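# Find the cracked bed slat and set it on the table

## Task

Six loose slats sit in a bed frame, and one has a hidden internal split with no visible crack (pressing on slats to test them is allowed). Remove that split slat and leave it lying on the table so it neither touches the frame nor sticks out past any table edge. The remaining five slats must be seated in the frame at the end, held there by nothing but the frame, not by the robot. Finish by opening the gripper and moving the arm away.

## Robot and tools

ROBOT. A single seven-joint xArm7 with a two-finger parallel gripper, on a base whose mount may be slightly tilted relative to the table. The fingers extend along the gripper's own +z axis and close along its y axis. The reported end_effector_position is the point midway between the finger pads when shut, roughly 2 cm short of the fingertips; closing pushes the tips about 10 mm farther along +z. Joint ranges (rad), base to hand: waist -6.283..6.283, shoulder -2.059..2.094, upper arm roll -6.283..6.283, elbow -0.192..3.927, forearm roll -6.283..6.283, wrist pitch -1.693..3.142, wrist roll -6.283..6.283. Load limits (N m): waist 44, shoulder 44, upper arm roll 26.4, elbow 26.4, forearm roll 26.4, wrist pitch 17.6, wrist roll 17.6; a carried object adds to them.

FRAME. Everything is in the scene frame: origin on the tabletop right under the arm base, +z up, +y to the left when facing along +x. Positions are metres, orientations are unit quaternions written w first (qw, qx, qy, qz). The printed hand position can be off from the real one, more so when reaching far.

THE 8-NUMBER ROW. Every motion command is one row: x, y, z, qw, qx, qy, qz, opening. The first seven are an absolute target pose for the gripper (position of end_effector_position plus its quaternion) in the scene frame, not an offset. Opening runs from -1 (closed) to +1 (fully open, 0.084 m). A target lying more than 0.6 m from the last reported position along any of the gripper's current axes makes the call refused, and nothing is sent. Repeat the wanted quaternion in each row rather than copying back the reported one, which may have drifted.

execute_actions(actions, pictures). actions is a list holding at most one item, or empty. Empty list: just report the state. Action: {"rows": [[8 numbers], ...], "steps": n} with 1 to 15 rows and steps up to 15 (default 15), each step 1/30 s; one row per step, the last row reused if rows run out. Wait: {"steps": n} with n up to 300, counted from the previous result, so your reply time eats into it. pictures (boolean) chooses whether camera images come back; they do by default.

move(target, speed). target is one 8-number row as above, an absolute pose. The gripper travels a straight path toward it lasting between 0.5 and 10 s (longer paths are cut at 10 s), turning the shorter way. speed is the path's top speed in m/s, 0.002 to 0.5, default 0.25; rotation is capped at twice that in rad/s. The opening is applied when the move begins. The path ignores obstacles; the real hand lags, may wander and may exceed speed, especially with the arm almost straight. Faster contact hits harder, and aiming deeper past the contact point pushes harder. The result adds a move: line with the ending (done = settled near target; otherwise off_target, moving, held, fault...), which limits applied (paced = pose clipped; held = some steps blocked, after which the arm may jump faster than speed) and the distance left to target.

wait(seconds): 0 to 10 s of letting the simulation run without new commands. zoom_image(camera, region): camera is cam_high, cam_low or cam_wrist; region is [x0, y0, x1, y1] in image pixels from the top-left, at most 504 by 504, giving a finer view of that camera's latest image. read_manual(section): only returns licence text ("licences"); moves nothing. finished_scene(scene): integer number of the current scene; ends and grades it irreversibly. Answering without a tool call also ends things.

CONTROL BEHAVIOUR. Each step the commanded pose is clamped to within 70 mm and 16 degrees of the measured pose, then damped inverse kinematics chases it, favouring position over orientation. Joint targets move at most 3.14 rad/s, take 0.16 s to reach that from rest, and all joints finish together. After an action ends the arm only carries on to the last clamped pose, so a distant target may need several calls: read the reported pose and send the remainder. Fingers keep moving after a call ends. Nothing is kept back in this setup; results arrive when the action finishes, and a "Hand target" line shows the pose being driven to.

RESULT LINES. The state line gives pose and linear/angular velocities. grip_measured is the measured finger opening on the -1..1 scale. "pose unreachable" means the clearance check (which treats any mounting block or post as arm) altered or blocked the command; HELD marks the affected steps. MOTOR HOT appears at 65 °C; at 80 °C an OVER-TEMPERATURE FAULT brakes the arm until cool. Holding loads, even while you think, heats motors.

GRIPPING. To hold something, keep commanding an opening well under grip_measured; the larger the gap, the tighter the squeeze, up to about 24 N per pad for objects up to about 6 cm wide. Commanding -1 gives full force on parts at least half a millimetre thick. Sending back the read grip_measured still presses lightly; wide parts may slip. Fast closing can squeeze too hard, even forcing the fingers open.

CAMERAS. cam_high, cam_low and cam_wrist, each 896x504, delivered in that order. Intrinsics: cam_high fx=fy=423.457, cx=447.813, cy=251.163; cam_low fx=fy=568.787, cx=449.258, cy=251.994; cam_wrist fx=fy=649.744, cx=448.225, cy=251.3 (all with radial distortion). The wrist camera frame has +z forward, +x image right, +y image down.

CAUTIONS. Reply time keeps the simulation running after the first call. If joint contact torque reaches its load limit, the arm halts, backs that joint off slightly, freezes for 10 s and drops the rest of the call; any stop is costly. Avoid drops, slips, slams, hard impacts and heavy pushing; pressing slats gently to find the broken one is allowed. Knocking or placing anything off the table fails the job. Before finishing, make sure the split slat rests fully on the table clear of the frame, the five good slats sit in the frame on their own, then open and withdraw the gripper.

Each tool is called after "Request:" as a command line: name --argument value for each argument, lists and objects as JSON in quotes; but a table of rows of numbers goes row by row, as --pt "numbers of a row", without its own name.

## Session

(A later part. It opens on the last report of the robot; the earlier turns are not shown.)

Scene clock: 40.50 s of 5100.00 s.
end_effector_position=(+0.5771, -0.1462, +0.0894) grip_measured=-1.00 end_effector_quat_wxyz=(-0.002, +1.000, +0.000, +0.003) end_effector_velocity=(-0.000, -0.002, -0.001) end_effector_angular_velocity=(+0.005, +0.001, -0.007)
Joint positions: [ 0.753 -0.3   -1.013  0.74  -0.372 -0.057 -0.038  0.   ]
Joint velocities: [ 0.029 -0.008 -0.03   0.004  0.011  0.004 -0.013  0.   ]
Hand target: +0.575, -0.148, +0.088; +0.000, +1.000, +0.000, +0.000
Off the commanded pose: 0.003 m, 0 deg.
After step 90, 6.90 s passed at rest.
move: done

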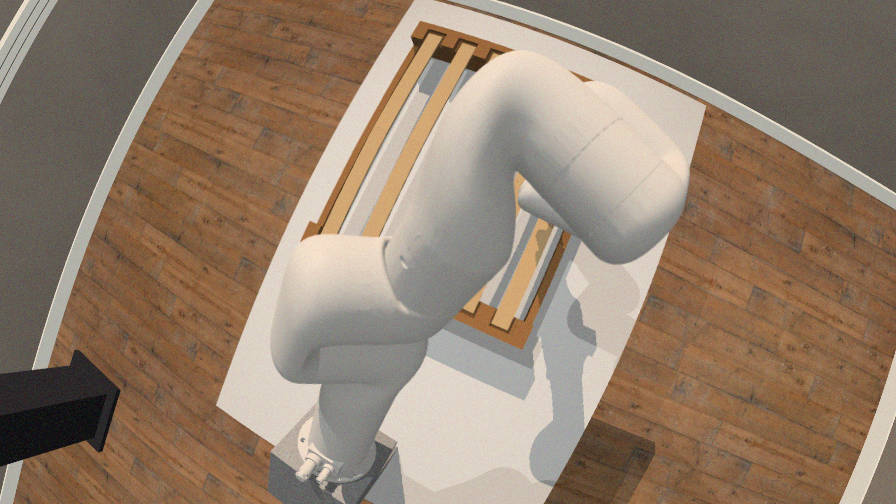

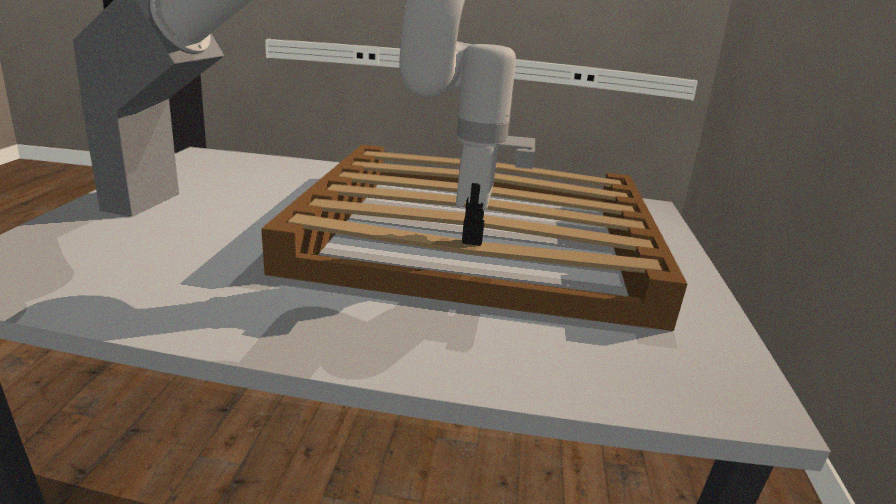

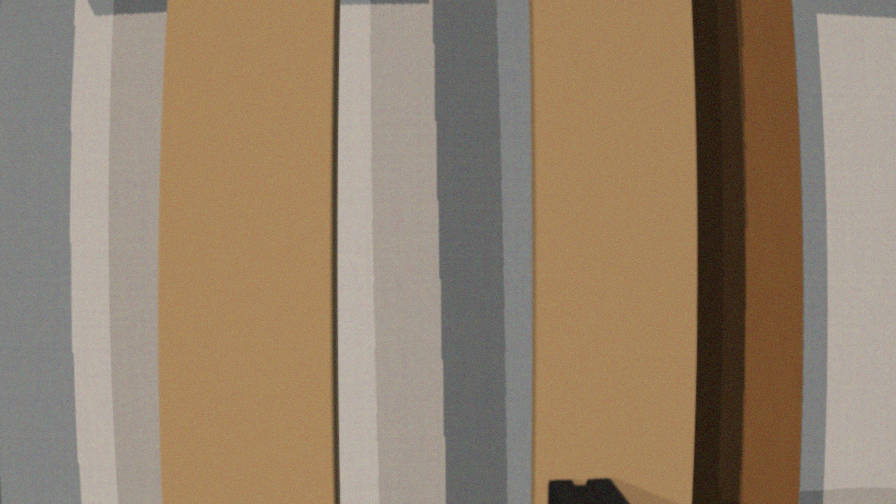

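Request:
move --target '[0.575,-0.148,0.115,0,1,0,0,-1]'

Request:
move --target '[0.575,-0.07,0.112,0,1,0,0,-1]'

Request:
move --target '[0.575,-0.07,0.088,0,1,0,0,-1]' --speed 0.02

Request:
move --target '[0.575,-0.07,0.115,0,1,0,0,-1]'

Request:
move --target '[0.575,0.022,0.112,0,1,0,0,-1]'

Request:
move --target '[0.575,0.022,0.088,0,1,0,0,-1]' --speed 0.02

Request:
move --target '[0.575,0.022,0.115,0,1,0,0,-1]'

Scene clock: 55.07 s of 5100.00 s.
end_effector_position=(+0.5745, -0.1481, +0.1146) grip_measured=-1.00 end_effector_quat_wxyz=(-0.000, +1.000, -0.000, -0.001) end_effector_velocity=(+0.003, +0.002, +0.002) end_effector_angular_velocity=(+0.003, -0.007, +0.002)
Joint positions: [ 0.585 -0.381 -0.863  0.7   -0.457  0.006  0.021  0.   ]
Joint velocities: [-0.001 -0.005  0.006  0.    -0.003 -0.001  0.003  0.   ]
Hand target: +0.575, -0.148, +0.115; -0.000, +1.000, -0.000, -0.000
Off the commanded pose: 0.001 m, 0 deg.
After step 90, 10.60 s passed at rest.
move: done

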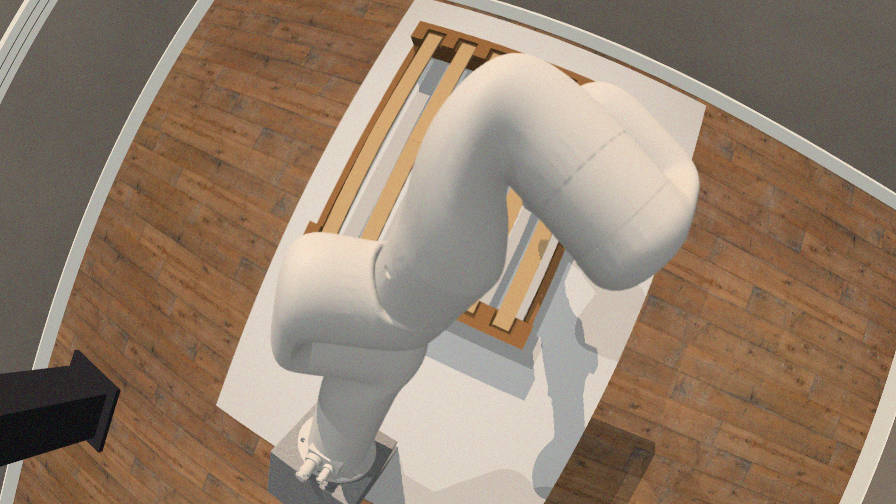

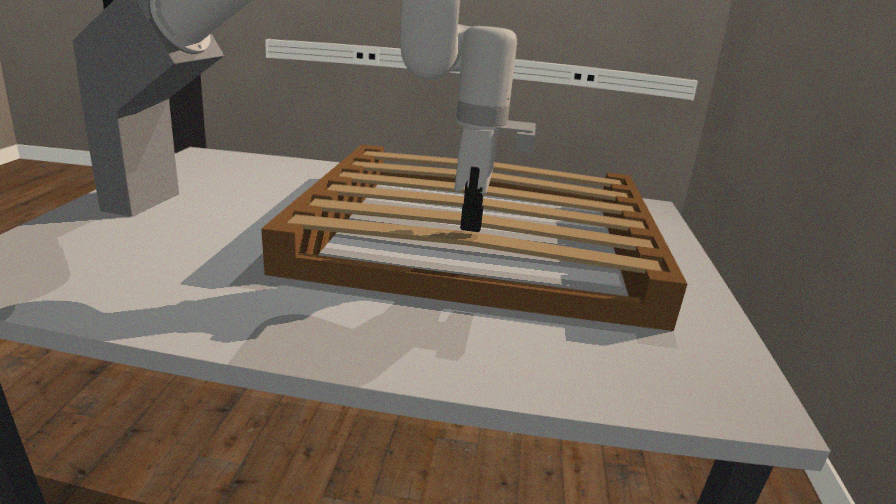

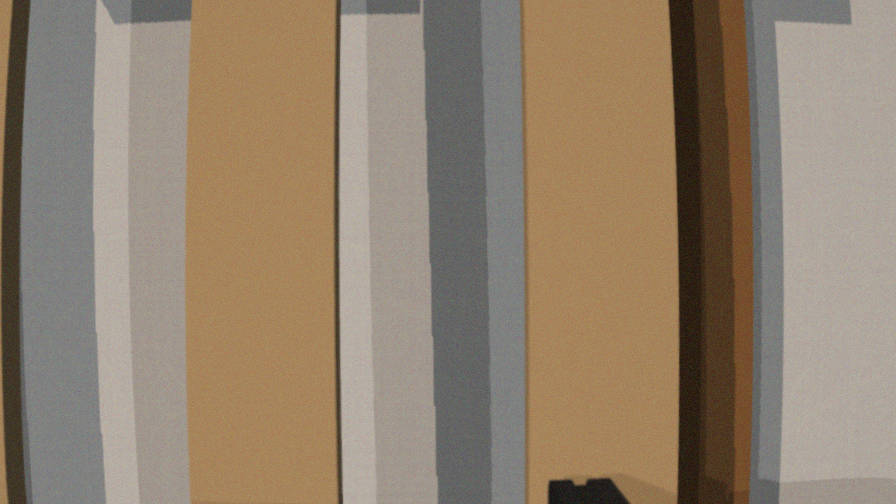

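Scene clock: 56.07 s of 5100.00 s.
end_effector_position=(+0.5750, -0.0699, +0.1119) grip_measured=-1.00 end_effector_quat_wxyz=(-0.001, +1.000, -0.001, -0.000) end_effector_velocity=(+0.000, +0.002, +0.000) end_effector_angular_velocity=(-0.012, -0.005, +0.000)
Joint positions: [ 0.247 -0.299 -0.414  0.658 -0.581 -0.044  0.333  0.   ]
Joint velocities: [-0.076  0.009  0.073 -0.002 -0.032 -0.012  0.047  0.   ]
Hand target: +0.575, -0.070, +0.112; -0.001, +1.000, -0.000, -0.000
Off the commanded pose: 0.000 m, 0 deg.
move: done

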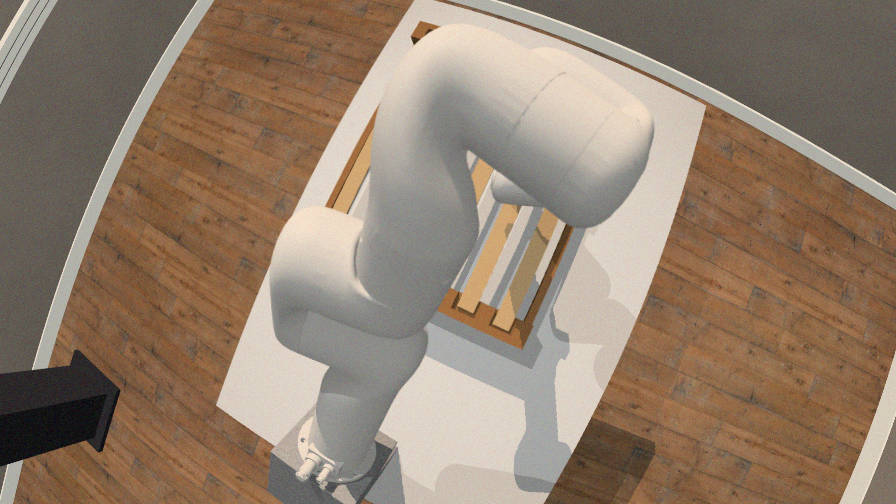

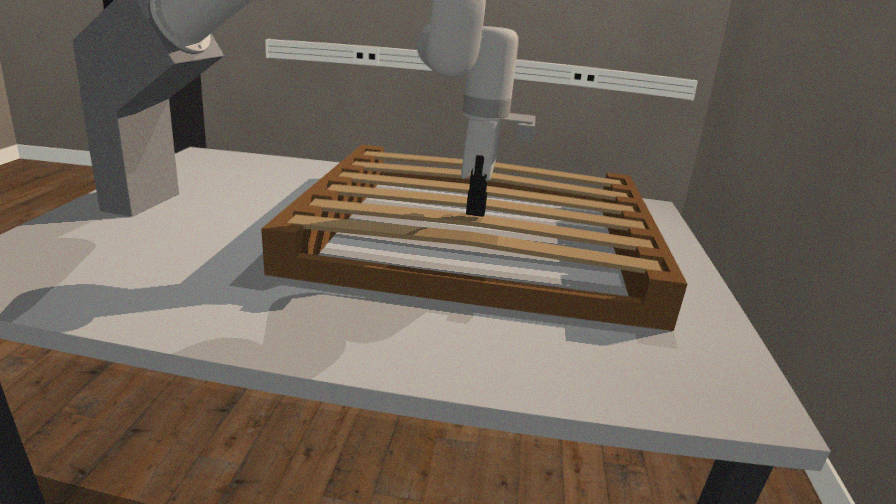

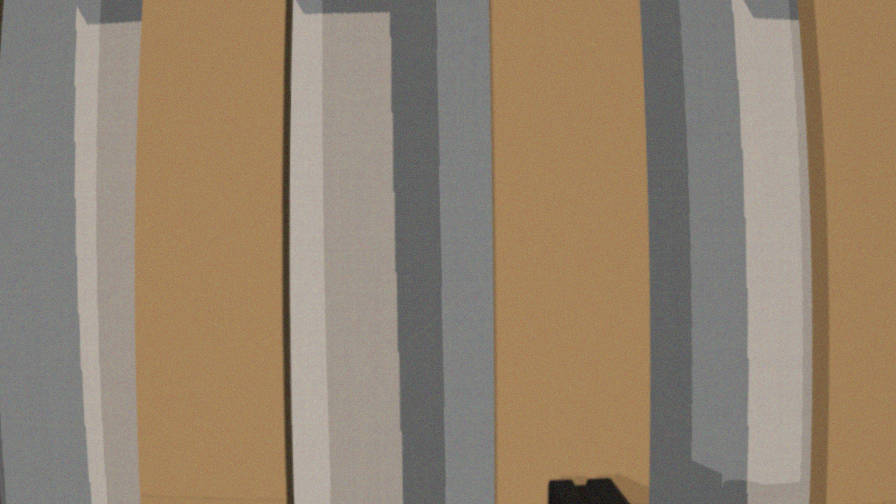

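Scene clock: 57.50 s of 5100.00 s.
end_effector_position=(+0.5770, -0.0702, +0.0907) grip_measured=-1.00 end_effector_quat_wxyz=(-0.000, +1.000, -0.001, +0.003) end_effector_velocity=(+0.042, -0.005, +0.012) end_effector_angular_velocity=(-0.002, -0.089, -0.006)
Joint positions: [ 0.246 -0.21  -0.42   0.698 -0.572 -0.101  0.342  0.   ]
Joint velocities: [ 0.002 -0.01  -0.001  0.054  0.006 -0.028  0.001  0.   ]
Hand target: +0.575, -0.070, +0.088; +0.000, +1.000, +0.000, +0.000
Off the commanded pose: 0.003 m, 0 deg.
move: done

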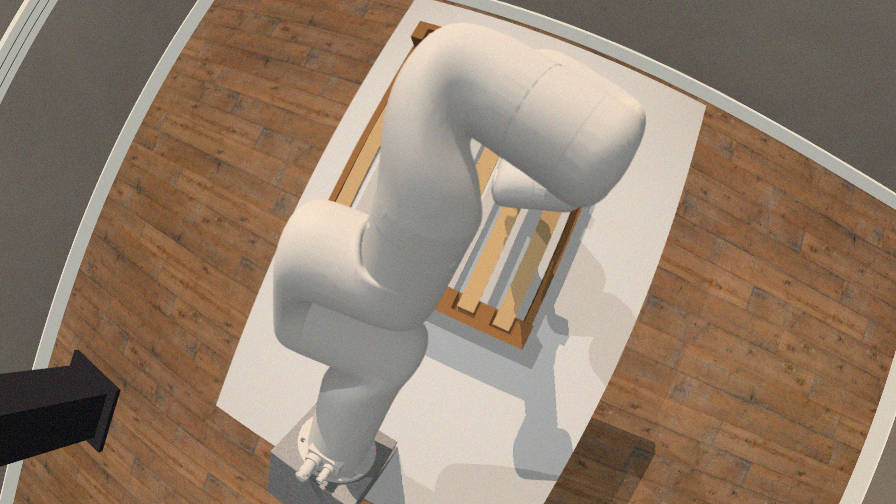

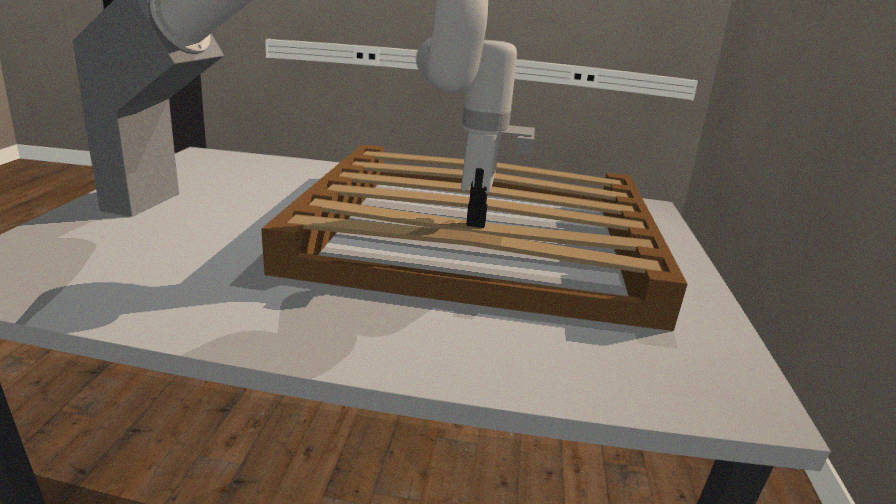

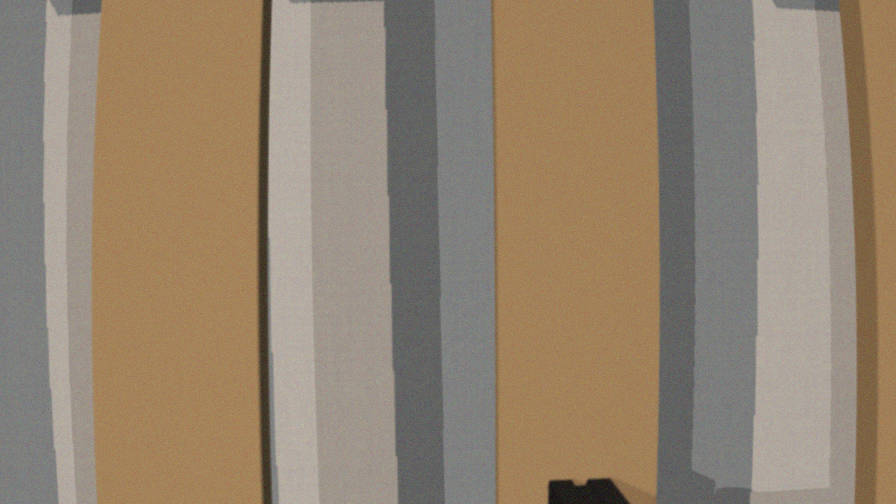

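Scene clock: 58.40 s of 5100.00 s.
end_effector_position=(+0.5746, -0.0699, +0.1146) grip_measured=-1.00 end_effector_quat_wxyz=(-0.000, +1.000, -0.000, -0.001) end_effector_velocity=(+0.002, +0.000, +0.002) end_effector_angular_velocity=(+0.002, -0.006, -0.001)
Joint positions: [ 0.235 -0.309 -0.402  0.652 -0.589 -0.037  0.34   0.   ]
Joint velocities: [ 0.001 -0.006  0.     0.     0.001 -0.    -0.     0.   ]
Hand target: +0.575, -0.070, +0.115; -0.000, +1.000, -0.000, -0.000
Off the commanded pose: 0.001 m, 0 deg.
move: done

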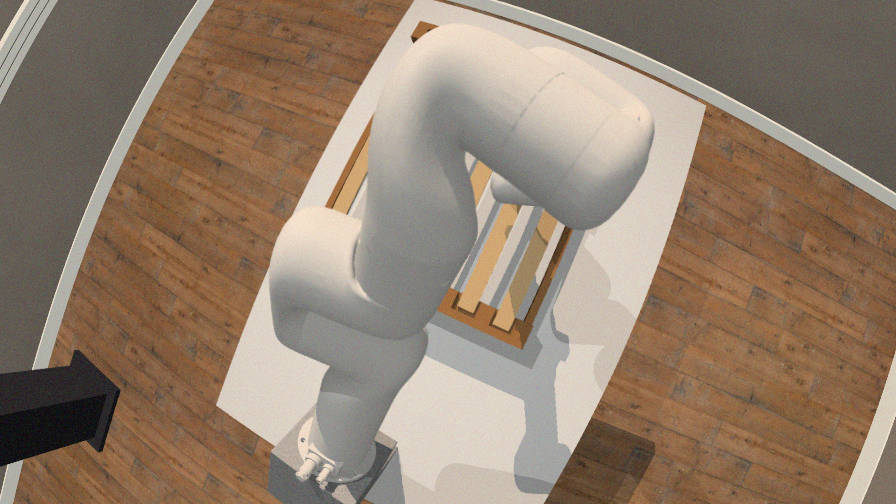

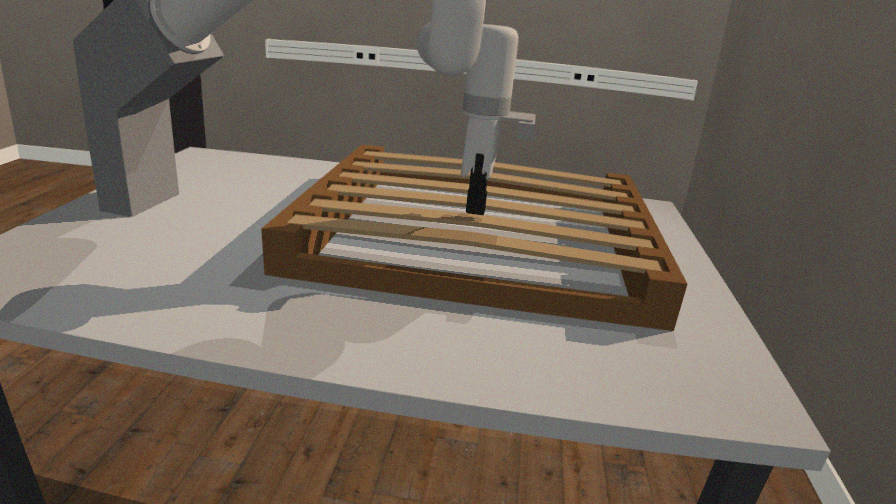

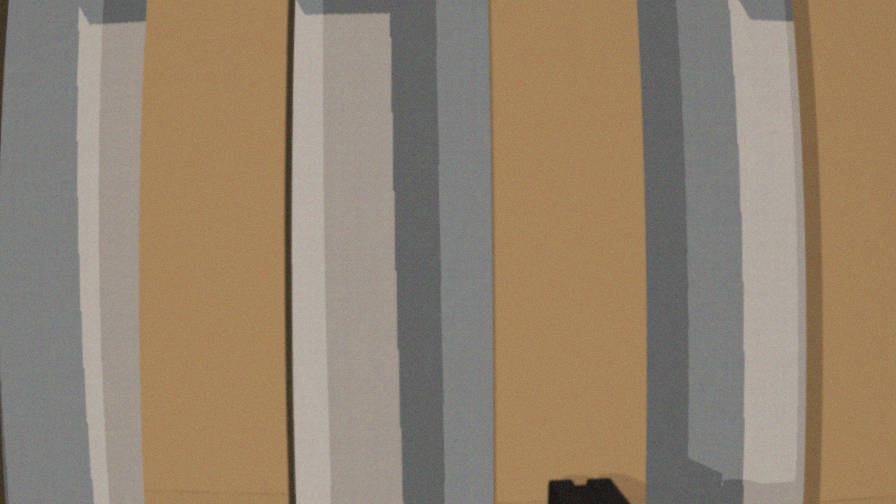

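Scene clock: 59.57 s of 5100.00 s.
end_effector_position=(+0.5751, +0.0223, +0.1121) grip_measured=-1.00 end_effector_quat_wxyz=(-0.002, +1.000, -0.001, -0.001) end_effector_velocity=(+0.000, +0.001, -0.000) end_effector_angular_velocity=(-0.012, -0.016, -0.000)
Joint positions: [-0.17  -0.279  0.154  0.693 -0.861 -0.011  0.819  0.   ]
Joint velocities: [-0.105 -0.002  0.092  0.005 -0.082 -0.021  0.094  0.   ]
Hand target: +0.575, +0.022, +0.112; -0.001, +1.000, -0.000, -0.001
Off the commanded pose: 0.000 m, 0 deg.
move: done

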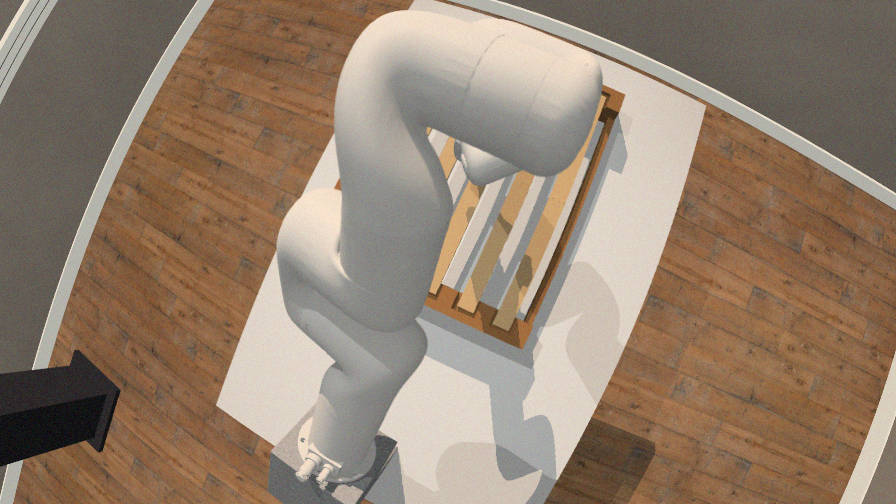

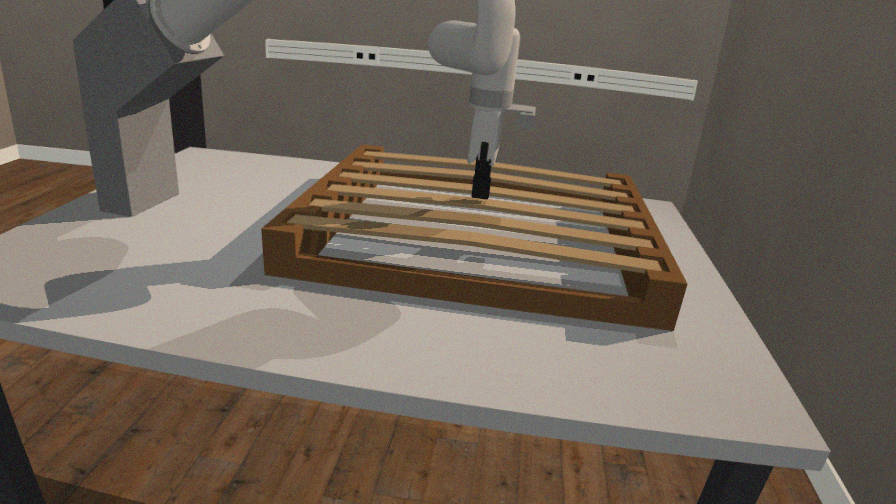

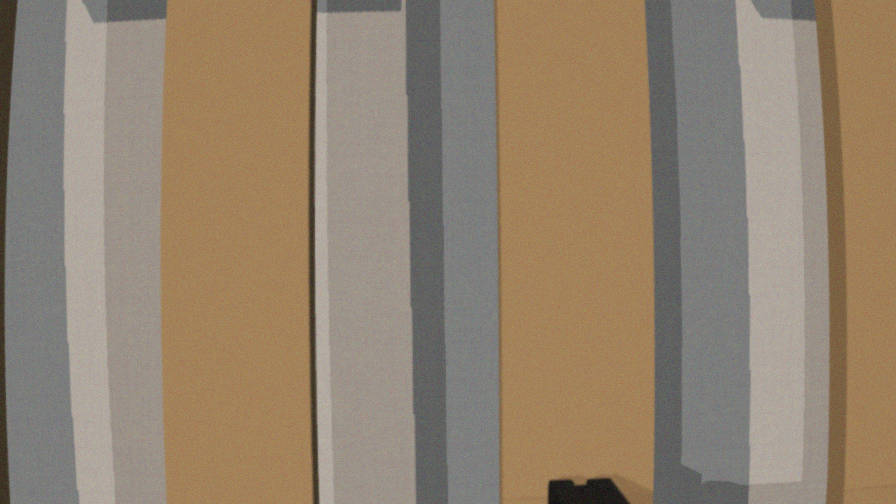

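Scene clock: 61.03 s of 5100.00 s.
end_effector_position=(+0.5764, +0.0224, +0.0899) grip_measured=-1.00 end_effector_quat_wxyz=(-0.001, +1.000, +0.001, +0.001) end_effector_velocity=(+0.024, +0.006, +0.006) end_effector_angular_velocity=(+0.006, -0.056, +0.005)
Joint positions: [-0.368 -0.196  0.319  0.77  -1.051 -0.05   1.003  0.   ]
Joint velocities: [-0.083 -0.007  0.078  0.047 -0.091 -0.023  0.098  0.   ]
Hand target: +0.575, +0.022, +0.088; -0.000, +1.000, -0.000, -0.001
Off the commanded pose: 0.002 m, 0 deg.
move: done

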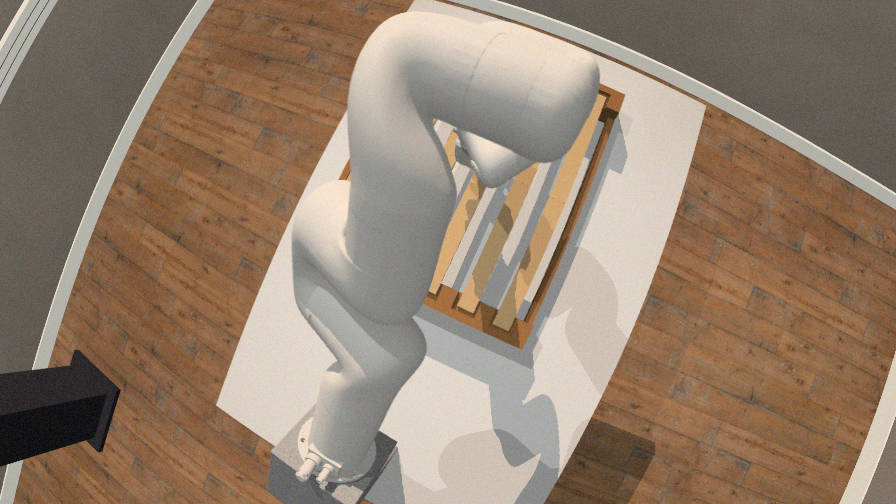

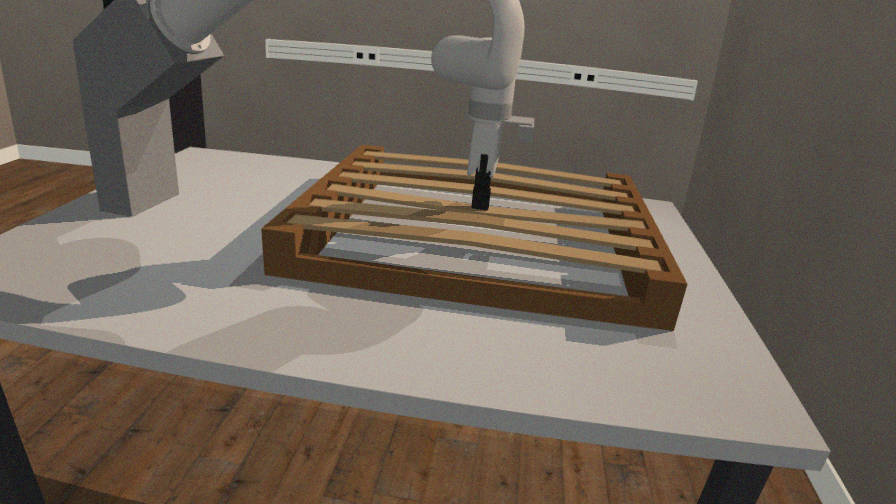

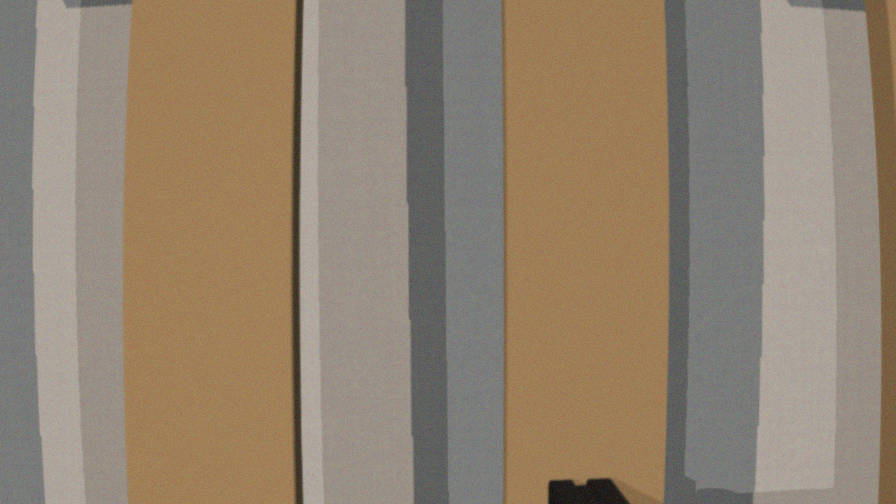

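Scene clock: 61.93 s of 5100.00 s.
end_effector_position=(+0.5746, +0.0218, +0.1145) grip_measured=-1.00 end_effector_quat_wxyz=(+0.001, +1.000, -0.000, +0.000) end_effector_velocity=(+0.003, +0.000, +0.003) end_effector_angular_velocity=(+0.007, +0.006, +0.004)
Joint positions: [-0.182 -0.289  0.165  0.687 -0.873 -0.01   0.833  0.   ]
Joint velocities: [ 0.083 -0.005 -0.068 -0.002  0.061  0.022 -0.071  0.   ]
Hand target: +0.575, +0.022, +0.115; +0.000, +1.000, +0.000, +0.000
Off the commanded pose: 0.001 m, 0 deg.
move: done

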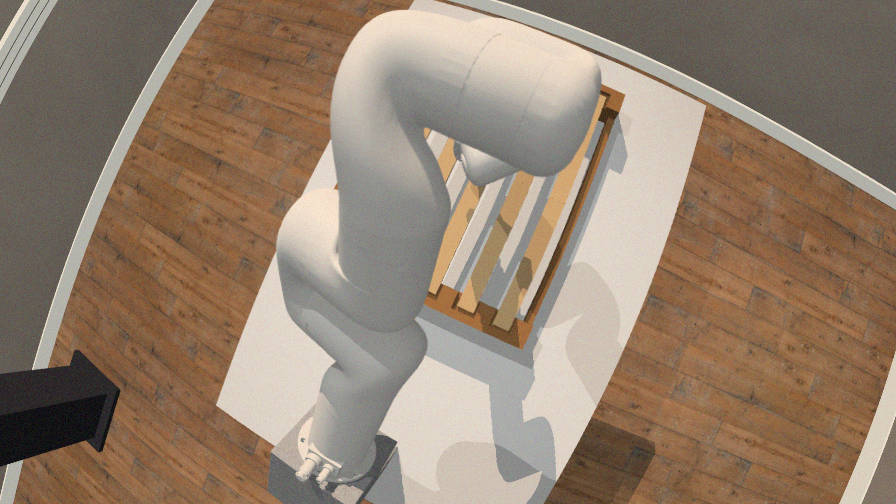

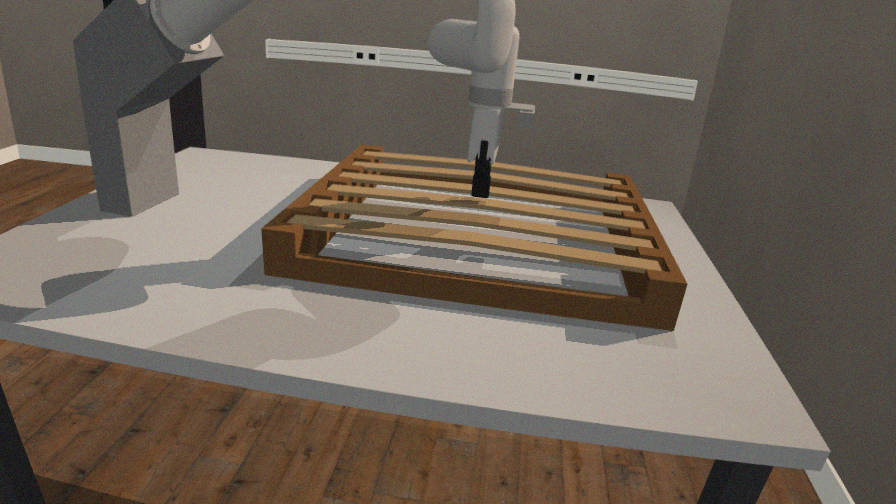

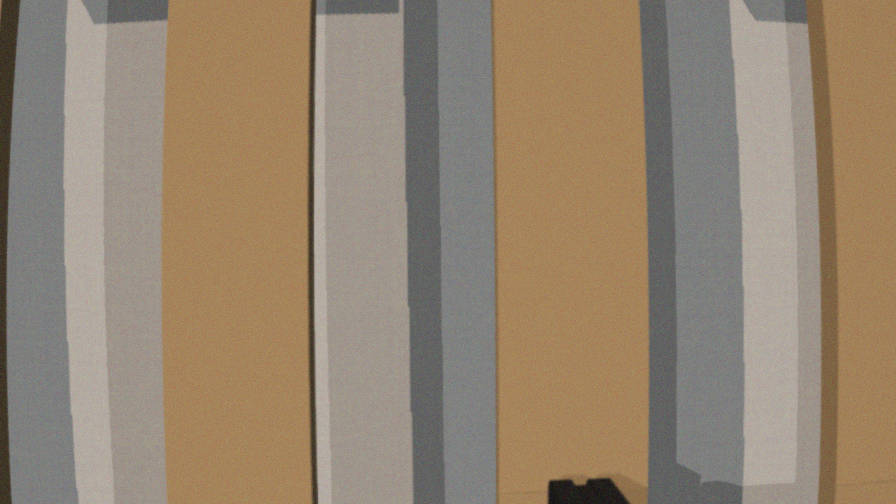

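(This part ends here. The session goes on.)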